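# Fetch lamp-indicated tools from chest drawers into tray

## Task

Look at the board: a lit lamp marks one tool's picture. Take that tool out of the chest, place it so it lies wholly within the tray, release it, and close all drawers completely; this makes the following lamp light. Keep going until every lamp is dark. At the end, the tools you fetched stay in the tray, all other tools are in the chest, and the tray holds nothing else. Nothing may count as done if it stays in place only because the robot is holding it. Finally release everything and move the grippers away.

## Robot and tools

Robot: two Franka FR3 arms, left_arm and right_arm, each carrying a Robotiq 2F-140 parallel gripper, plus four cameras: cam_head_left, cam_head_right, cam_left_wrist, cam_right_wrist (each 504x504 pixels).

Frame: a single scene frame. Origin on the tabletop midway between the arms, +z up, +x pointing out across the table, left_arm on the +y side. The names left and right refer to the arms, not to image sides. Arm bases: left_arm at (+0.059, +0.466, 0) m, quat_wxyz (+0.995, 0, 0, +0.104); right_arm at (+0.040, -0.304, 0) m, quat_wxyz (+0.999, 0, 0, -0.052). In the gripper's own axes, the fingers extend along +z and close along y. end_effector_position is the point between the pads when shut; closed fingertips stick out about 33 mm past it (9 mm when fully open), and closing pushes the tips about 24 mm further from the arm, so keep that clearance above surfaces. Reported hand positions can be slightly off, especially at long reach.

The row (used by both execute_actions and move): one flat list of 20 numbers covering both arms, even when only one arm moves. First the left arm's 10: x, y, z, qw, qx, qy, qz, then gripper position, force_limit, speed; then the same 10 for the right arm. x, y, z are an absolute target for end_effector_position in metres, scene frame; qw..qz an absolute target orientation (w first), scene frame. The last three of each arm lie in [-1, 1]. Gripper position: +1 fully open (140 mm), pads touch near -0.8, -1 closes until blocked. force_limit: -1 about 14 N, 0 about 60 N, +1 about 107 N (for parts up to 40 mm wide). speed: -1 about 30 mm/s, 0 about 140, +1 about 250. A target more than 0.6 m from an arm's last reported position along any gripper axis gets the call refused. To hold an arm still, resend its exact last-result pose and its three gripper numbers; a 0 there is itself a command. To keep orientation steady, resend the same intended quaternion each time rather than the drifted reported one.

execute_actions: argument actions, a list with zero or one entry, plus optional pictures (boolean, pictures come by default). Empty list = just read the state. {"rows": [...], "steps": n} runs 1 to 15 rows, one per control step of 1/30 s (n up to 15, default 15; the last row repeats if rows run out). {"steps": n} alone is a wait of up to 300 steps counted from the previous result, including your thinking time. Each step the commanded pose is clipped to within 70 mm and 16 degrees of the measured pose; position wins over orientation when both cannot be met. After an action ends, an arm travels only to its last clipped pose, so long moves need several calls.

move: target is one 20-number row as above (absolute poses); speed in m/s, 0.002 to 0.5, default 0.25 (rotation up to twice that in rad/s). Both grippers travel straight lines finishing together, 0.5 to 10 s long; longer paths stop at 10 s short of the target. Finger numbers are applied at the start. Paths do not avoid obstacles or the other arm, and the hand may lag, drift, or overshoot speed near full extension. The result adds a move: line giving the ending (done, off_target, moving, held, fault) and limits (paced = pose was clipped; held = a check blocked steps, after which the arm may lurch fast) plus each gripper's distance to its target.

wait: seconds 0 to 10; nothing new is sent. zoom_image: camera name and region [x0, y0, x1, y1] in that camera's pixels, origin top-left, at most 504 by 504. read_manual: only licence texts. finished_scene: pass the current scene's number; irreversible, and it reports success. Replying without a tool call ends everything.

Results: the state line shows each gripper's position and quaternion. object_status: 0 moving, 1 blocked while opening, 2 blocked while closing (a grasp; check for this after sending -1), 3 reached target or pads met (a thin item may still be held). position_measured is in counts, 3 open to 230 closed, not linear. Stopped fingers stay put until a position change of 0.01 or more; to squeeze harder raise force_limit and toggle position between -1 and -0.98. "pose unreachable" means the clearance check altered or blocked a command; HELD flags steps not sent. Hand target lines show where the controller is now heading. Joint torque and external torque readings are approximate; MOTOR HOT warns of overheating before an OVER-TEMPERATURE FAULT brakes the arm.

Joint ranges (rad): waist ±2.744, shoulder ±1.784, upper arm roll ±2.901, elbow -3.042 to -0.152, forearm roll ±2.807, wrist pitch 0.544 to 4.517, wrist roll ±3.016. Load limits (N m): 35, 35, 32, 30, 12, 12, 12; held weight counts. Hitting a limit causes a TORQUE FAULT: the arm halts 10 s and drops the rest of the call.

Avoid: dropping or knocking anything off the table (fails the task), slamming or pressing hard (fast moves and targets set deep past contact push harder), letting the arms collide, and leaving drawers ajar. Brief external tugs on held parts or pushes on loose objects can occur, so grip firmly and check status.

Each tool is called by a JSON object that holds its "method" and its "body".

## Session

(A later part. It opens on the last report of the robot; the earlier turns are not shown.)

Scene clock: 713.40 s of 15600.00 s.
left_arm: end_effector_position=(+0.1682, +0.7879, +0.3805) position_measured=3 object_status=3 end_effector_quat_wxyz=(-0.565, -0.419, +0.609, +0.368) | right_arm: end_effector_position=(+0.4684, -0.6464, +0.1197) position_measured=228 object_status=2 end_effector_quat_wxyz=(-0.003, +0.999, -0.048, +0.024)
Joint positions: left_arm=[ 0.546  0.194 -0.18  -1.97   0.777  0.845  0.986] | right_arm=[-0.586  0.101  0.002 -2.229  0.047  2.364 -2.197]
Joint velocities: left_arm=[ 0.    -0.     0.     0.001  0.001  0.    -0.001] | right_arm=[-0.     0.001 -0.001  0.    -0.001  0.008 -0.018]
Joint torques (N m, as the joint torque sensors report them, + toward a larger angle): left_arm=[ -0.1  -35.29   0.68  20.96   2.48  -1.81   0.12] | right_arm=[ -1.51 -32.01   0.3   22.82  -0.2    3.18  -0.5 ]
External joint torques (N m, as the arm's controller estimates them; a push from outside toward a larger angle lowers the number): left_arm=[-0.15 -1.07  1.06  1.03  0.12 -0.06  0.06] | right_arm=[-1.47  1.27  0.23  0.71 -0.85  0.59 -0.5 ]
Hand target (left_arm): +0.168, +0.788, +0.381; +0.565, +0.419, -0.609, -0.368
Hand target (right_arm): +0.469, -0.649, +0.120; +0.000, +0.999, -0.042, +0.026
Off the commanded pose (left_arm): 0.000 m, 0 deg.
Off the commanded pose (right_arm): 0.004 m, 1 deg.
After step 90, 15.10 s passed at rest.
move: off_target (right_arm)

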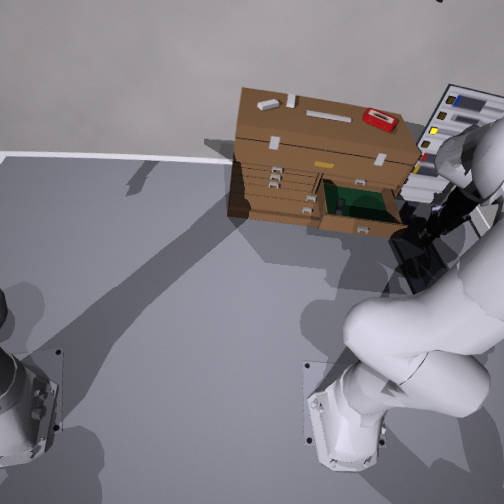

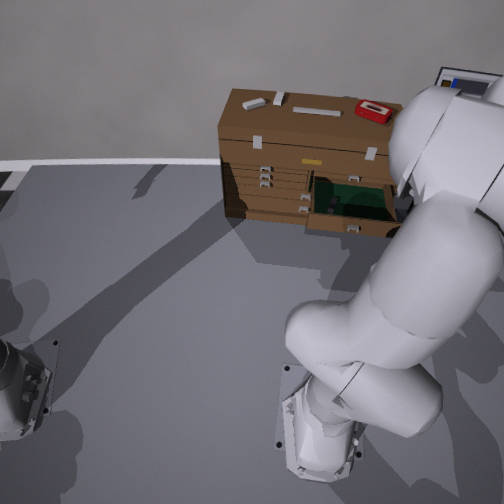

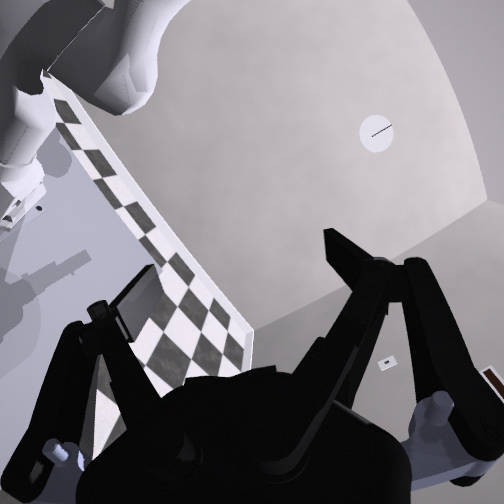

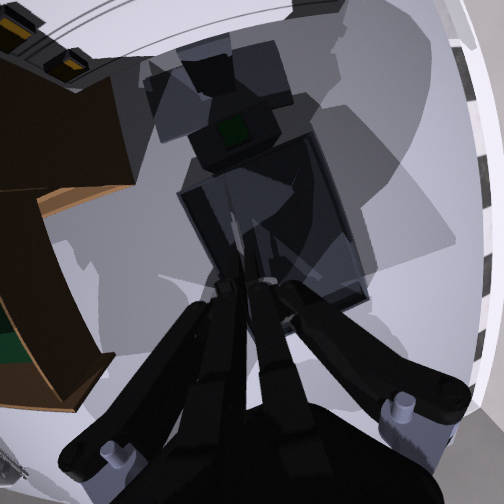

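{"method": "move", "body": {"target": [0.1682,0.7879,0.3805,-0.565,-0.419,0.609,0.368,1,0,0,0.455,-0.652,0.07,-0.001,0.9987,0.0436,0.026,-1,0,-0.8], "speed": 0.06}}

{"method": "zoom_image", "body": {"camera": "cam_right_wrist", "region": [120,80,420,380]}}

Scene clock: 728.20 s of 15600.00 s.
left_arm: end_effector_position=(+0.1682, +0.7879, +0.3805) position_measured=3 object_status=3 end_effector_quat_wxyz=(-0.565, -0.419, +0.609, +0.368) | right_arm: end_effector_position=(+0.4543, -0.6509, +0.0705) position_measured=228 object_status=2 end_effector_quat_wxyz=(-0.002, +0.999, +0.038, +0.024)
Joint positions: left_arm=[ 0.546  0.194 -0.18  -1.97   0.777  0.845  0.986] | right_arm=[-0.629  0.17   0.023 -2.285  0.052  2.487 -2.399]
Joint velocities: left_arm=[-0.     0.     0.001  0.001  0.    -0.     0.   ] | right_arm=[-0.005  0.001  0.004  0.     0.001  0.006 -0.031]
Joint torques (N m, as the joint torque sensors report them, + toward a larger angle): left_arm=[  0.22 -34.97   0.47  20.33   2.47  -1.83   0.01] | right_arm=[ -1.7  -32.58   1.58  20.15   1.25   3.16  -0.5 ]
External joint torques (N m, as the arm's controller estimates them; a push from outside toward a larger angle lowers the number): left_arm=[ 0.18 -0.59  0.86  0.31  0.09 -0.09 -0.05] | right_arm=[-1.64  1.29  1.34 -0.32  0.7   0.62 -0.5 ]
Hand target (left_arm): +0.168, +0.788, +0.381; +0.565, +0.419, -0.609, -0.368
Hand target (right_arm): +0.455, -0.651, +0.070; -0.001, +0.999, +0.044, +0.026
Off the commanded pose (left_arm): 0.000 m, 0 deg.
Off the commanded pose (right_arm): 0.001 m, 1 deg.
After step 90, 9.80 s passed at rest.
move: done

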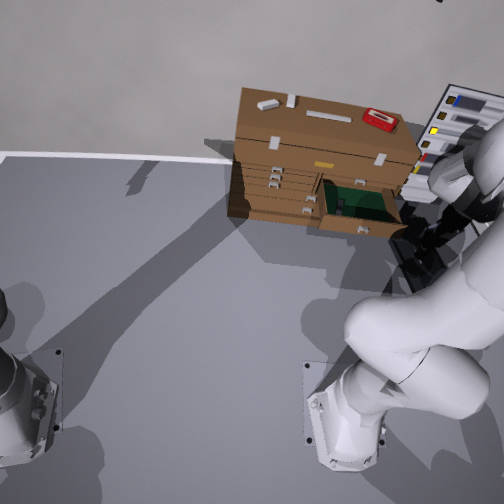

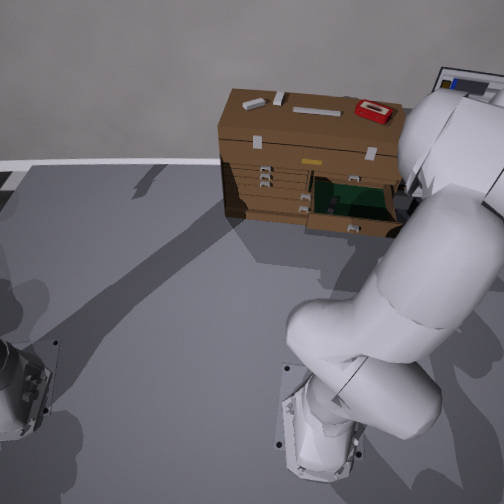

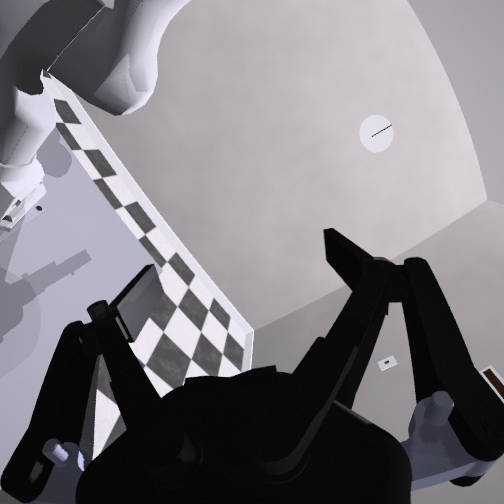

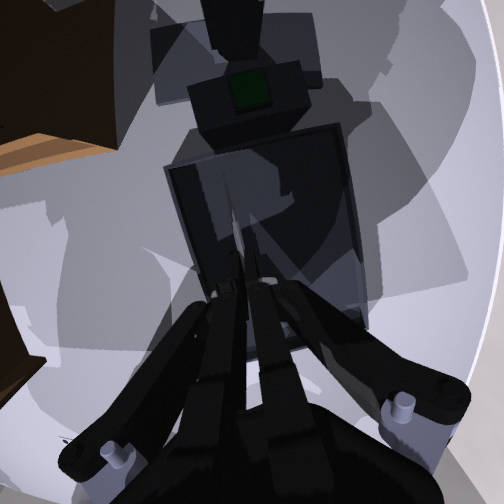

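Region (120, 80, 420, 380) of cam_right_wrist's 504x504 image, scaled by 1.680, with more detail than that image has.

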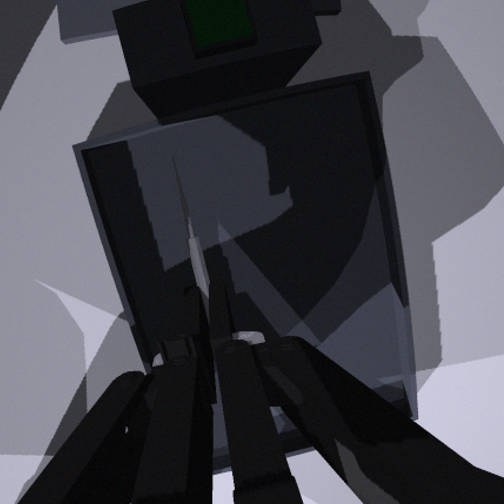

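{"method": "move", "body": {"target": [0.1682,0.7879,0.3805,-0.565,-0.419,0.609,0.368,1,0,0,0.454,-0.641,0.041,-0.001,0.9987,0.0436,0.026,-1,0,-0.8], "speed": 0.025}}

Scene clock: 735.60 s of 15600.00 s.
left_arm: end_effector_position=(+0.1682, +0.7879, +0.3805) position_measured=3 object_status=3 end_effector_quat_wxyz=(-0.565, -0.419, +0.609, +0.368) | right_arm: end_effector_position=(+0.4521, -0.6414, +0.0414) position_measured=228 object_status=2 end_effector_quat_wxyz=(-0.002, +0.999, +0.047, +0.024)
Joint positions: left_arm=[ 0.546  0.194 -0.18  -1.97   0.777  0.845  0.986] | right_arm=[-0.625  0.212  0.03  -2.32   0.052  2.564 -2.408]
Joint velocities: left_arm=[ 0.     0.001  0.001 -0.    -0.001  0.     0.   ] | right_arm=[-0.    -0.001 -0.001  0.     0.001  0.015 -0.   ]
Joint torques (N m, as the joint torque sensors report them, + toward a larger angle): left_arm=[ -0.2  -35.18   0.11  20.48   2.51  -1.83   0.07] | right_arm=[  0.49 -32.77   2.31  19.33   1.2    3.14   0.12]
External joint torques (N m, as the arm's controller estimates them; a push from outside toward a larger angle lowers the number): left_arm=[-0.22 -1.01  0.51  0.56  0.15 -0.09  0.01] | right_arm=[ 0.55  1.58  1.97 -0.19  0.71  0.59  0.12]
Hand target (left_arm): +0.168, +0.788, +0.381; +0.565, +0.419, -0.609, -0.368
Hand target (right_arm): +0.454, -0.641, +0.041; -0.001, +0.999, +0.044, +0.026
Off the commanded pose (left_arm): 0.000 m, 0 deg.
Off the commanded pose (right_arm): 0.002 m, 0 deg.
After step 90, 2.90 s passed at rest.
move: done

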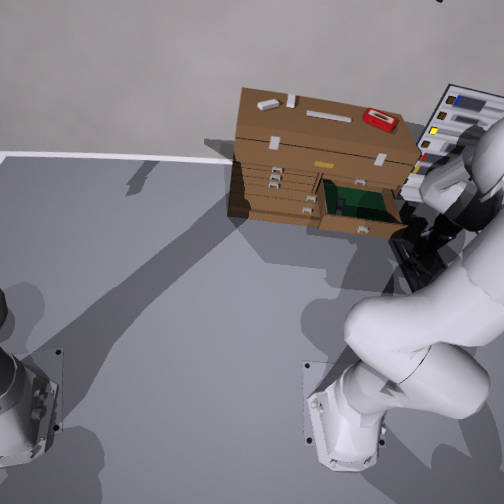

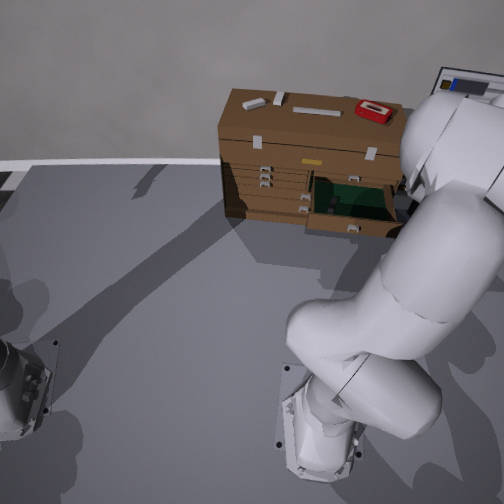

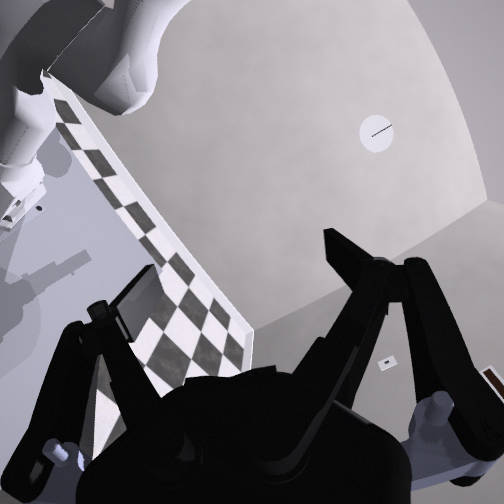

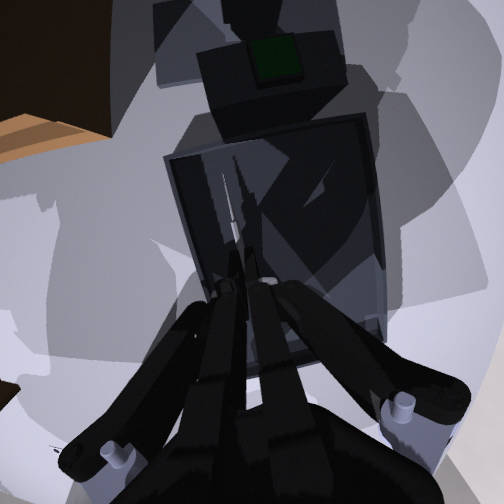

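{"method": "move", "body": {"target": [0.1682,0.7879,0.3805,-0.565,-0.419,0.609,0.368,1,0,0,0.454,-0.641,0.037,-0.001,0.9987,0.0436,0.026,-1,0,-0.8], "speed": 0.01}}

{"method": "move", "body": {"target": [0.1682,0.7879,0.3805,-0.565,-0.419,0.609,0.368,1,0,0,0.454,-0.641,0.037,-0.001,0.9987,0.0436,0.026,-0.6,0,-0.9], "speed": 0.01}}

{"method": "move", "body": {"target": [0.1682,0.7879,0.3805,-0.565,-0.419,0.609,0.368,1,0,0,0.44,-0.62,0.15,-0.001,0.9987,0.0,0.026,-0.6,0,-0.9], "speed": 0.1}}

{"method": "move", "body": {"target": [0.1682,0.7879,0.3805,-0.565,-0.419,0.609,0.368,1,0,0,0.39,-0.395,0.198,0.001,0.9987,-0.0436,0.026,-0.12,0,-0.5], "speed": 0.15}}

Scene clock: 750.40 s of 15600.00 s.
left_arm: end_effector_position=(+0.1682, +0.7879, +0.3805) position_measured=3 object_status=3 end_effector_quat_wxyz=(-0.565, -0.419, +0.609, +0.368) | right_arm: end_effector_position=(+0.4524, -0.6418, +0.0376) position_measured=228 object_status=2 end_effector_quat_wxyz=(-0.001, +0.999, +0.047, +0.024)
Joint positions: left_arm=[ 0.546  0.194 -0.18  -1.97   0.777  0.845  0.986] | right_arm=[-0.625  0.221  0.03  -2.321  0.053  2.575 -2.408]
Joint velocities: left_arm=[0.001 0.    0.    0.    0.001 0.    0.   ] | right_arm=[ 0.    -0.003 -0.001  0.    -0.001  0.008 -0.002]
Joint torques (N m, as the joint torque sensors report them, + toward a larger angle): left_arm=[  0.08 -35.25   0.23  20.89   2.44  -1.81   0.07] | right_arm=[  0.23 -32.98   1.95  18.94   1.08   3.18   0.09]
External joint torques (N m, as the arm's controller estimates them; a push from outside toward a larger angle lowers the number): left_arm=[ 0.04 -0.94  0.62  0.89  0.07 -0.07  0.01] | right_arm=[ 0.29  1.71  1.59 -0.57  0.6   0.6   0.09]
Hand target (left_arm): +0.168, +0.788, +0.381; +0.565, +0.419, -0.609, -0.368
Hand target (right_arm): +0.454, -0.641, +0.037; -0.001, +0.999, +0.044, +0.026
Off the commanded pose (left_arm): 0.000 m, 0 deg.
Off the commanded pose (right_arm): 0.002 m, 0 deg.
After step 90, 11.10 s passed at rest.
move: done

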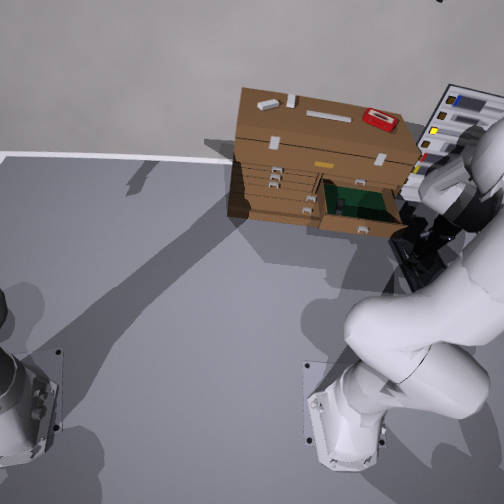

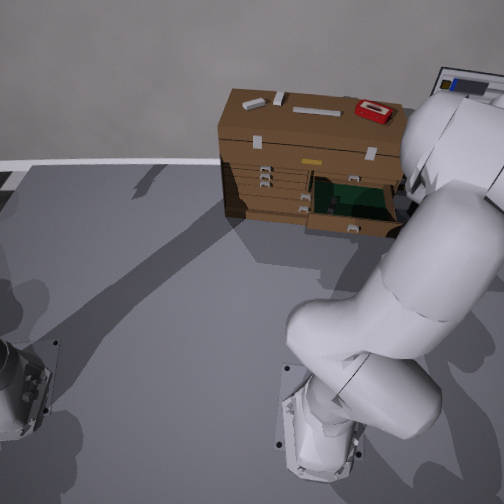

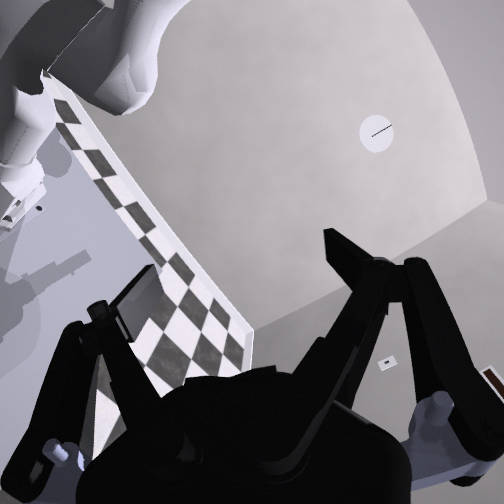

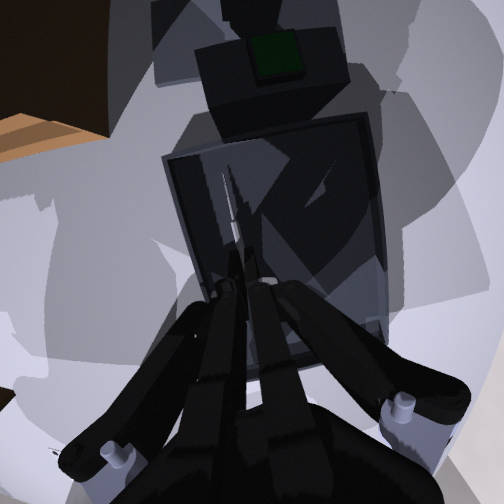

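Scene clock: 751.10 s of 15600.00 s.
left_arm: end_effector_position=(+0.1682, +0.7879, +0.3805) position_measured=3 object_status=3 end_effector_quat_wxyz=(-0.565, -0.419, +0.609, +0.368) | right_arm: end_effector_position=(+0.4527, -0.6420, +0.0377) position_measured=205 object_status=3 end_effector_quat_wxyz=(-0.001, +0.999, +0.047, +0.025)
Joint positions: left_arm=[ 0.546  0.194 -0.18  -1.97   0.777  0.845  0.986] | right_arm=[-0.625  0.221  0.03  -2.321  0.053  2.576 -2.408]
Joint velocities: left_arm=[-0.001  0.001 -0.001  0.    -0.002 -0.001 -0.002] | right_arm=[ 0.001  0.001 -0.001  0.001  0.     0.002  0.001]
Joint torques (N m, as the joint torque sensors report them, + toward a larger angle): left_arm=[  0.28 -35.04   0.56  20.18   2.49  -1.81   0.07] | right_arm=[  0.28 -32.87   2.02  19.2    1.07   3.1    0.09]
External joint torques (N m, as the arm's controller estimates them; a push from outside toward a larger angle lowers the number): left_arm=[ 0.36 -0.78  1.05  0.23  0.13 -0.07  0.01] | right_arm=[ 0.27  1.59  1.6  -0.2   0.59  0.54  0.09]
Hand target (left_arm): +0.168, +0.788, +0.381; +0.565, +0.419, -0.609, -0.368
Hand target (right_arm): +0.454, -0.641, +0.037; -0.001, +0.999, +0.044, +0.026
Off the commanded pose (left_arm): 0.000 m, 0 deg.
Off the commanded pose (right_arm): 0.002 m, 0 deg.
move: done

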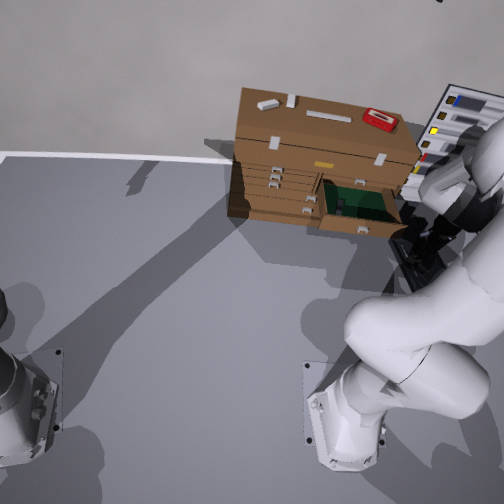

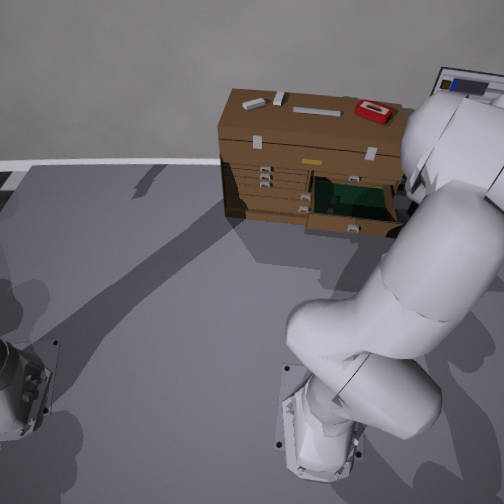

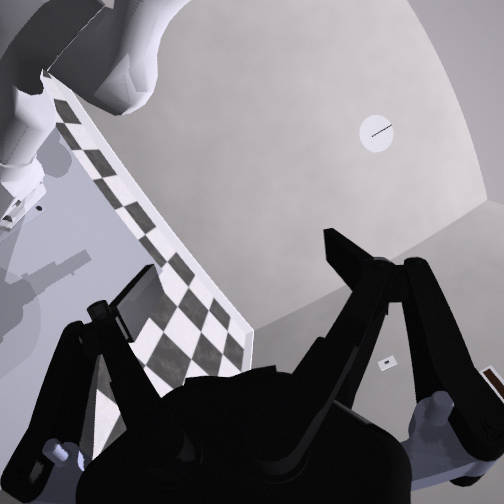

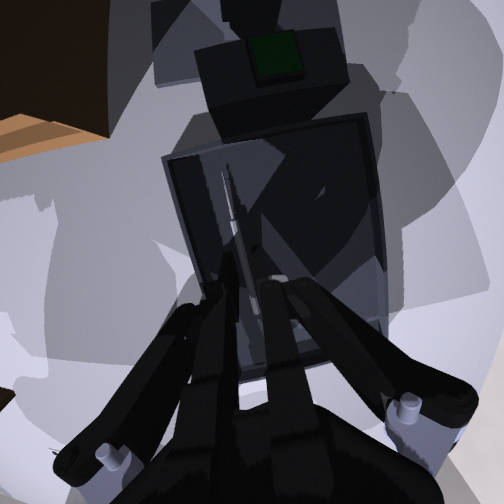

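Scene clock: 752.80 s of 15600.00 s.
left_arm: end_effector_position=(+0.1682, +0.7879, +0.3805) position_measured=3 object_status=3 end_effector_quat_wxyz=(-0.565, -0.419, +0.609, +0.368) | right_arm: end_effector_position=(+0.4413, -0.6217, +0.1500) position_measured=205 object_status=3 end_effector_quat_wxyz=(+0.000, +1.000, +0.003, +0.029)
Joint positions: left_arm=[ 0.546  0.194 -0.18  -1.97   0.777  0.845  0.986] | right_arm=[-0.617 -0.054  0.035 -2.337  0.052  2.327 -2.299]
Joint velocities: left_arm=[-0.003  0.     0.001  0.    -0.     0.001  0.   ] | right_arm=[-0.001 -0.001 -0.001  0.001 -0.001 -0.011  0.018]
Joint torques (N m, as the joint torque sensors report them, + toward a larger angle): left_arm=[  0.34 -35.37   0.42  20.93   2.41  -1.78   0.14] | right_arm=[ -0.55 -28.51   1.56  22.86  -0.31   1.77   0.11]
External joint torques (N m, as the arm's controller estimates them; a push from outside toward a larger angle lowers the number): left_arm=[ 0.48 -1.05  0.96  0.92  0.04 -0.05  0.08] | right_arm=[-0.43 -0.13  1.8   0.36 -0.99 -0.83  0.11]
Hand target (left_arm): +0.168, +0.788, +0.381; +0.565, +0.419, -0.609, -0.368
Hand target (right_arm): +0.440, -0.620, +0.150; -0.001, +1.000, -0.001, +0.026
Off the commanded pose (left_arm): 0.000 m, 0 deg.
Off the commanded pose (right_arm): 0.002 m, 0 deg.
move: done

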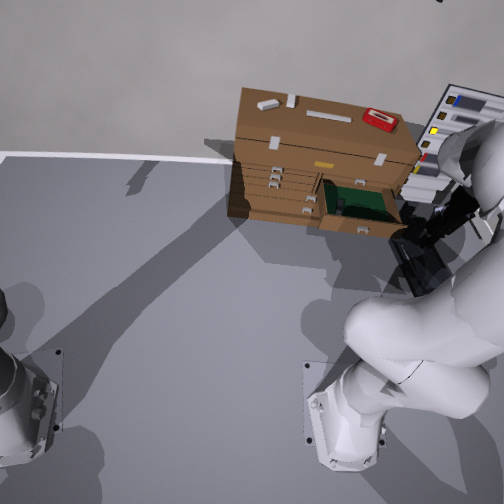

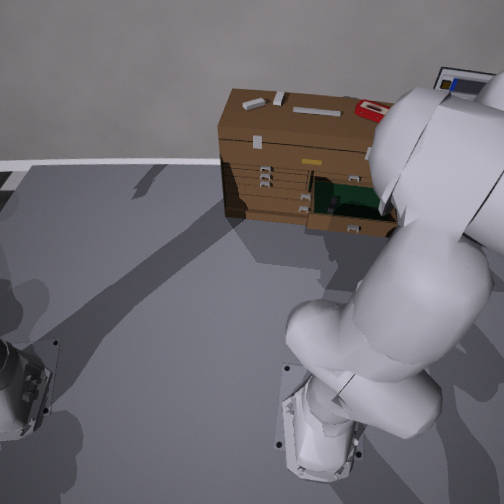

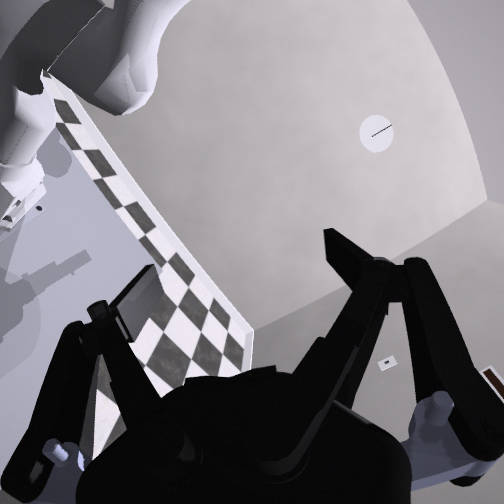

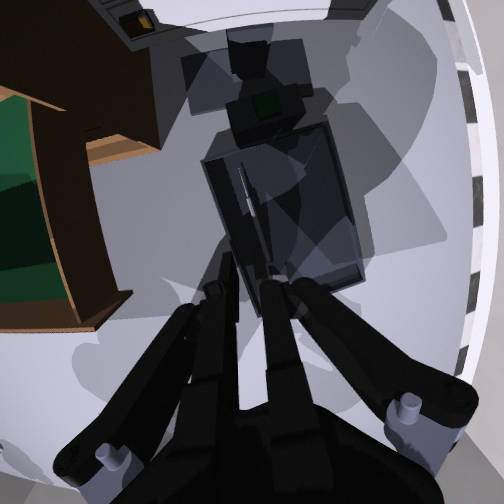

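Scene clock: 755.10 s of 15600.00 s.
left_arm: end_effector_position=(+0.1682, +0.7879, +0.3805) position_measured=3 object_status=3 end_effector_quat_wxyz=(-0.565, -0.419, +0.609, +0.368) | right_arm: end_effector_position=(+0.3965, -0.3962, +0.1993) position_measured=144 object_status=3 end_effector_quat_wxyz=(+0.004, +0.999, -0.036, +0.029)
Joint positions: left_arm=[ 0.546  0.194 -0.18  -1.97   0.777  0.845  0.986] | right_arm=[-0.49  -0.627  0.328 -2.706  0.237  2.15  -1.947]
Joint velocities: left_arm=[ 0.001  0.001 -0.     0.001 -0.     0.    -0.   ] | right_arm=[-0.002 -0.     0.004 -0.001  0.005 -0.006  0.023]
Joint torques (N m, as the joint torque sensors report them, + toward a larger angle): left_arm=[ -0.32 -35.15   0.61  20.8    2.46  -1.8    0.08] | right_arm=[ -1.68 -10.58  -3.95  23.35   1.45   1.96   0.19]
External joint torques (N m, as the arm's controller estimates them; a push from outside toward a larger angle lowers the number): left_arm=[-0.43 -0.87  0.94  0.8   0.09 -0.06  0.02] | right_arm=[-1.72 -1.74  0.98 -0.06  0.67 -0.67  0.19]
Hand target (left_arm): +0.168, +0.788, +0.381; +0.565, +0.419, -0.609, -0.368
Hand target (right_arm): +0.395, -0.395, +0.199; +0.002, +0.999, -0.044, +0.027
Off the commanded pose (left_arm): 0.000 m, 0 deg.
Off the commanded pose (right_arm): 0.007 m, 1 deg.
move: off_target (right_arm)

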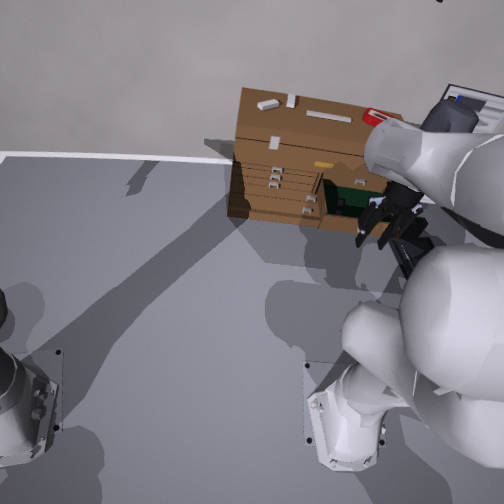

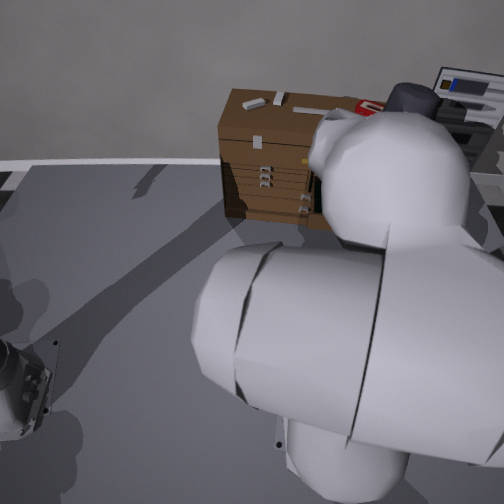

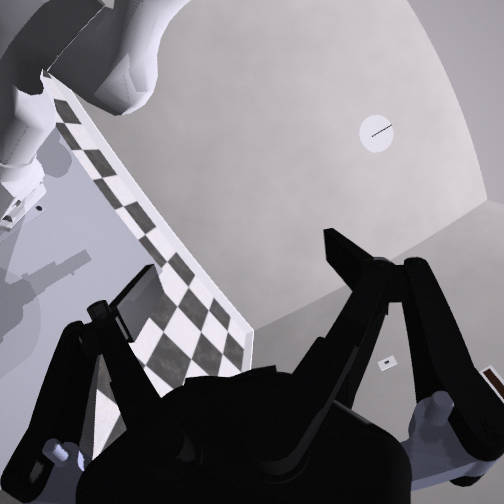

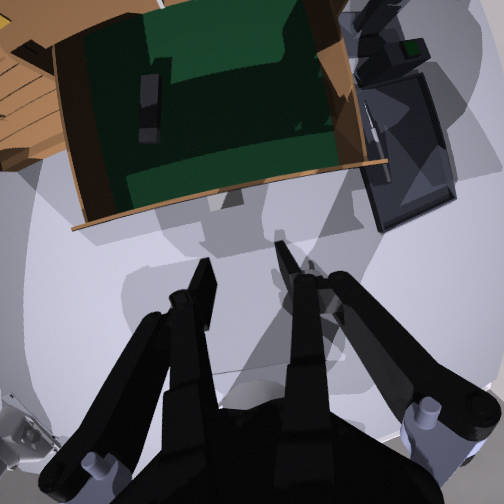

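{"method": "move", "body": {"target": [0.1682,0.7879,0.3805,-0.565,-0.419,0.609,0.368,1,0,0,0.431,-0.398,0.186,0.001,0.9987,-0.0436,0.026,-0.12,0,-0.5], "speed": 0.04}}

{"method": "move", "body": {"target": [0.1682,0.7879,0.3805,-0.565,-0.419,0.609,0.368,1,0,0,0.575,-0.411,0.177,0.013,0.953,-0.0416,0.301,-0.12,0,-0.5], "speed": 0.07}}

{"method": "move", "body": {"target": [0.1682,0.7879,0.3805,-0.565,-0.419,0.609,0.368,1,0,0,0.594,-0.413,0.177,0.013,0.953,-0.0416,0.301,-0.12,0,-0.5], "speed": 0.02}}

{"method": "move", "body": {"target": [0.1682,0.7879,0.3805,-0.565,-0.419,0.609,0.368,1,0,0,0.44,-0.36,0.20,0.001,0.9987,-0.0436,0.026,-0.12,0,-0.5], "speed": 0.12}}

Scene clock: 767.47 s of 15600.00 s.
left_arm: end_effector_position=(+0.1682, +0.7879, +0.3805) position_measured=3 object_status=3 end_effector_quat_wxyz=(-0.565, -0.419, +0.609, +0.368) | right_arm: end_effector_position=(+0.4292, -0.3977, +0.1856) position_measured=144 object_status=3 end_effector_quat_wxyz=(-0.000, +0.999, -0.039, +0.024)
Joint positions: left_arm=[ 0.546  0.194 -0.18  -1.97   0.777  0.845  0.986] | right_arm=[-0.533 -0.487  0.387 -2.632  0.237  2.209 -1.919]
Joint velocities: left_arm=[ 0.001  0.    -0.001 -0.     0.001 -0.    -0.001] | right_arm=[-0.012 -0.     0.013  0.001  0.001  0.008  0.004]
Joint torques (N m, as the joint torque sensors report them, + toward a larger angle): left_arm=[ -0.21 -34.95   0.51  20.81   2.55  -1.82   0.02] | right_arm=[ -1.05 -11.53  -3.36  24.19   0.3    3.15   0.16]
External joint torques (N m, as the arm's controller estimates them; a push from outside toward a larger angle lowers the number): left_arm=[-0.16 -0.68  0.98  0.83  0.19 -0.09 -0.04] | right_arm=[-1.13  0.99  1.38  1.18 -0.44  0.55  0.16]
Hand target (left_arm): +0.168, +0.788, +0.381; +0.565, +0.419, -0.609, -0.368
Hand target (right_arm): +0.431, -0.399, +0.186; +0.001, +0.999, -0.043, +0.026
Off the commanded pose (left_arm): 0.000 m, 0 deg.
Off the commanded pose (right_arm): 0.002 m, 1 deg.
After step 90, 8.07 s passed at rest.
move: done

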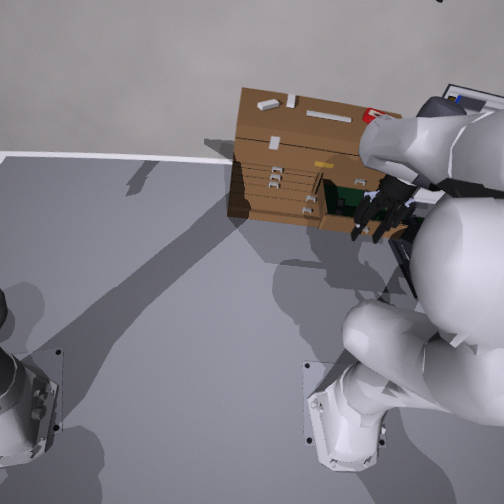

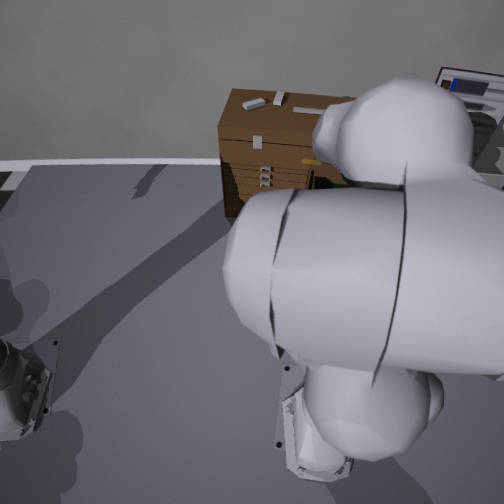

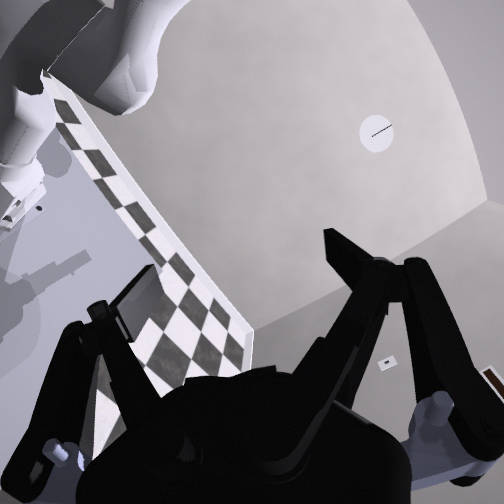

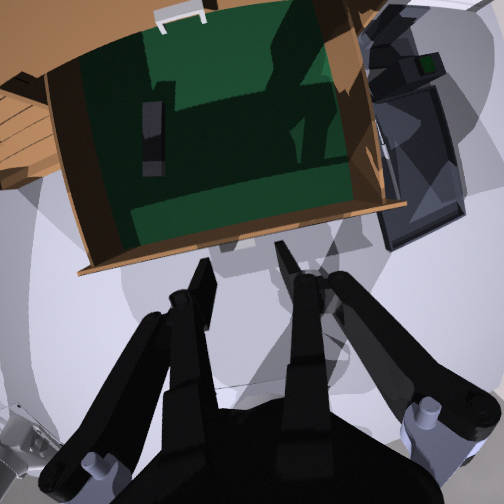

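Scene clock: 772.13 s of 15600.00 s.
left_arm: end_effector_position=(+0.1682, +0.7879, +0.3805) position_measured=3 object_status=3 end_effector_quat_wxyz=(-0.565, -0.419, +0.609, +0.368) | right_arm: end_effector_position=(+0.5750, -0.4071, +0.1704) position_measured=144 object_status=3 end_effector_quat_wxyz=(+0.009, +0.954, -0.046, +0.295)
Joint positions: left_arm=[ 0.546  0.194 -0.18  -1.97   0.777  0.845  0.986] | right_arm=[-0.033 -0.21   0.039 -2.731  0.666  3.113 -2.232]
Joint velocities: left_arm=[-0.    -0.001  0.001  0.001  0.001 -0.001  0.002] | right_arm=[ 0.094  0.001 -0.094  0.001  0.014  0.022 -0.059]
Joint torques (N m, as the joint torque sensors report them, + toward a larger angle): left_arm=[  0.   -35.45   0.88  20.54   2.45  -1.79   0.06] | right_arm=[  0.73 -21.26  -0.45  22.16   0.11   4.55  -0.36]
External joint torques (N m, as the arm's controller estimates them; a push from outside toward a larger angle lowers the number): left_arm=[ 0.03 -1.11  1.33  0.52  0.07 -0.05  0.  ] | right_arm=[ 0.69 -0.27 -0.51  1.6   0.58  1.42 -0.38]
Hand target (left_arm): +0.168, +0.788, +0.381; +0.565, +0.419, -0.609, -0.368
Hand target (right_arm): +0.578, -0.410, +0.175; +0.015, +0.953, -0.039, +0.301
Off the commanded pose (left_arm): 0.000 m, 0 deg.
Off the commanded pose (right_arm): 0.008 m, 1 deg.
move: off_target (right_arm)

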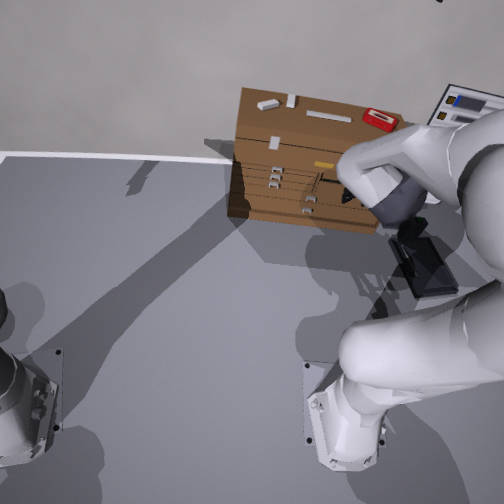

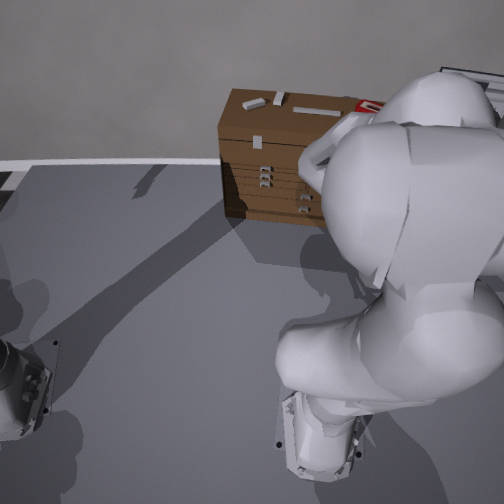

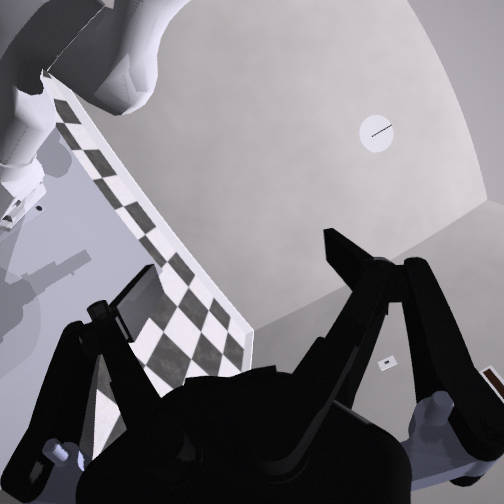

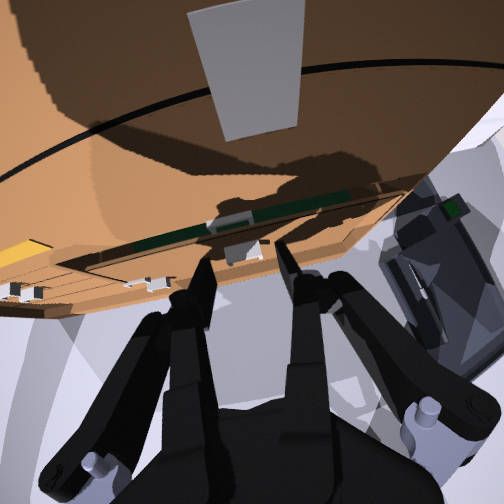

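Scene clock: 773.40 s of 15600.00 s.
left_arm: end_effector_position=(+0.1682, +0.7879, +0.3805) position_measured=3 object_status=3 end_effector_quat_wxyz=(-0.565, -0.419, +0.609, +0.368) | right_arm: end_effector_position=(+0.5897, -0.4098, +0.1722) position_measured=144 object_status=3 end_effector_quat_wxyz=(+0.010, +0.954, -0.044, +0.296)
Joint positions: left_arm=[ 0.546  0.194 -0.18  -1.97   0.777  0.845  0.986] | right_arm=[-0.038 -0.172  0.039 -2.686  0.656  3.108 -2.232]
Joint velocities: left_arm=[ 0.001  0.    -0.001  0.001  0.001 -0.001 -0.001] | right_arm=[-0.001 -0.     0.     0.001 -0.003 -0.004  0.001]
Joint torques (N m, as the joint torque sensors report them, + toward a larger angle): left_arm=[ -0.27 -35.28   0.36  21.09   2.52  -1.81   0.02] | right_arm=[ -2.17 -21.68  -0.66  25.52  -1.58   3.79  -0.41]
External joint torques (N m, as the arm's controller estimates them; a push from outside toward a larger angle lowers the number): left_arm=[-0.21 -0.85  0.84  1.03  0.14 -0.07 -0.04] | right_arm=[-2.25  0.64 -0.68  4.95 -1.13  0.67 -0.42]
Hand target (left_arm): +0.168, +0.788, +0.381; +0.565, +0.419, -0.609, -0.368
Hand target (right_arm): +0.594, -0.414, +0.177; +0.013, +0.953, -0.042, +0.301
Off the commanded pose (left_arm): 0.000 m, 0 deg.
Off the commanded pose (right_arm): 0.007 m, 1 deg.
move: off_target (right_arm)

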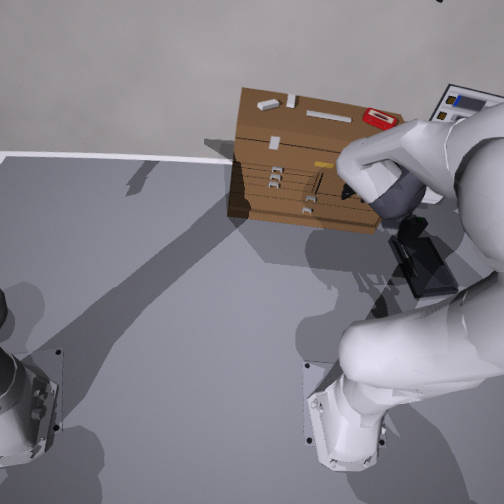

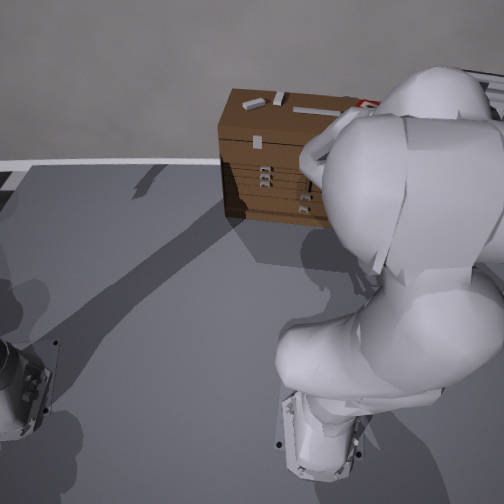

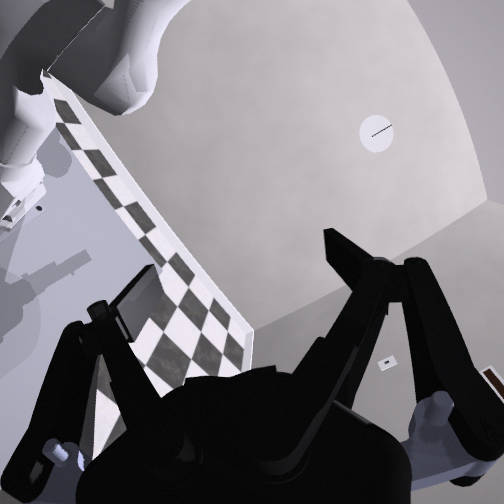

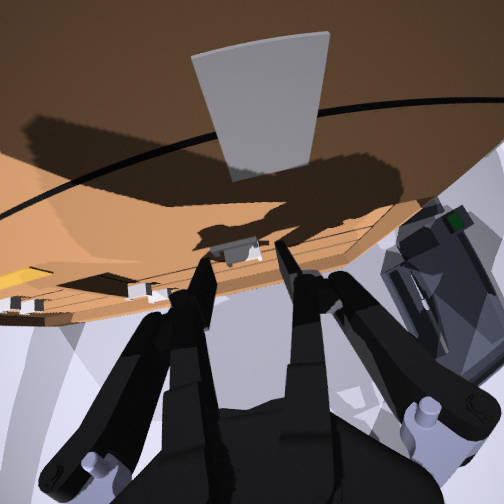

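Scene clock: 776.33 s of 15600.00 s.
left_arm: end_effector_position=(+0.1682, +0.7879, +0.3805) position_measured=3 object_status=3 end_effector_quat_wxyz=(-0.565, -0.419, +0.609, +0.368) | right_arm: end_effector_position=(+0.4389, -0.3610, +0.2016) position_measured=144 object_status=3 end_effector_quat_wxyz=(-0.001, +0.999, -0.042, +0.026)
Joint positions: left_arm=[ 0.546  0.194 -0.18  -1.97   0.777  0.845  0.986] | right_arm=[-0.471 -0.512  0.41  -2.603  0.252  2.165 -1.832]
Joint velocities: left_arm=[ 0.     0.001  0.001  0.001 -0.    -0.001 -0.001] | right_arm=[-0.006 -0.     0.005  0.002 -0.001 -0.011  0.006]
Joint torques (N m, as the joint torque sensors report them, + toward a larger angle): left_arm=[ -0.18 -35.46   0.69  20.54   2.52  -1.86   0.08] | right_arm=[ -1.41 -13.03  -3.71  24.14   0.17   1.97   0.13]
External joint torques (N m, as the arm's controller estimates them; a push from outside toward a larger angle lowers the number): left_arm=[-0.14 -1.21  1.14  0.56  0.16 -0.12  0.02] | right_arm=[-1.34 -1.34  1.76  0.79 -0.6  -0.67  0.13]
Hand target (left_arm): +0.168, +0.788, +0.381; +0.565, +0.419, -0.609, -0.368
Hand target (right_arm): +0.438, -0.361, +0.202; -0.001, +0.999, -0.046, +0.025
Off the commanded pose (left_arm): 0.000 m, 0 deg.
Off the commanded pose (right_arm): 0.002 m, 0 deg.
move: done

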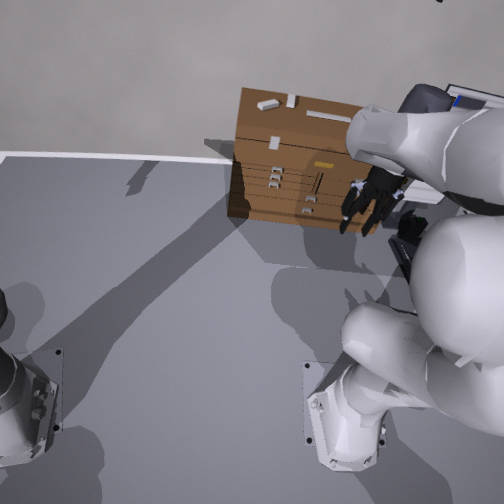

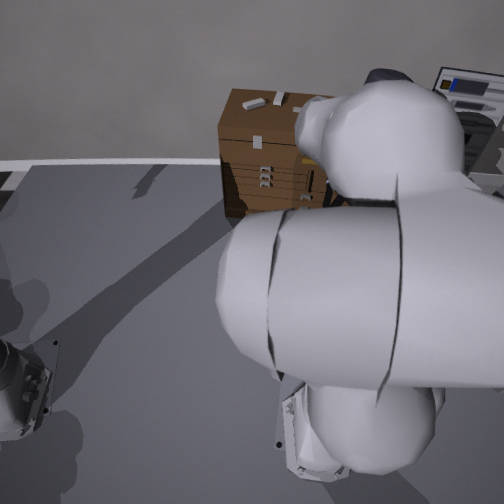

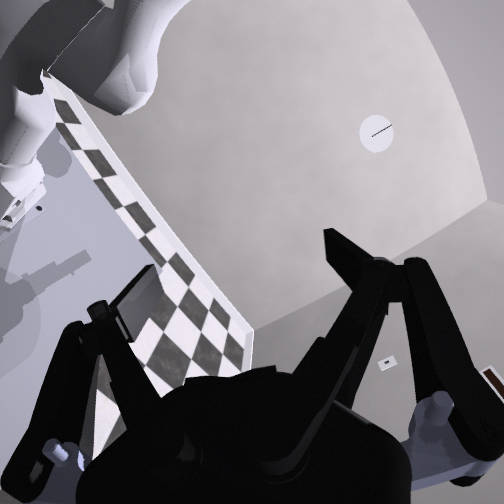

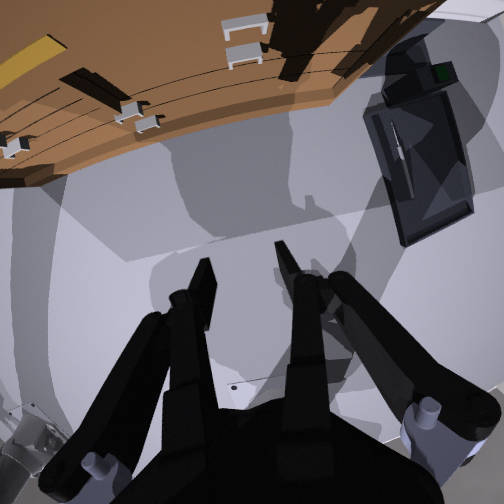

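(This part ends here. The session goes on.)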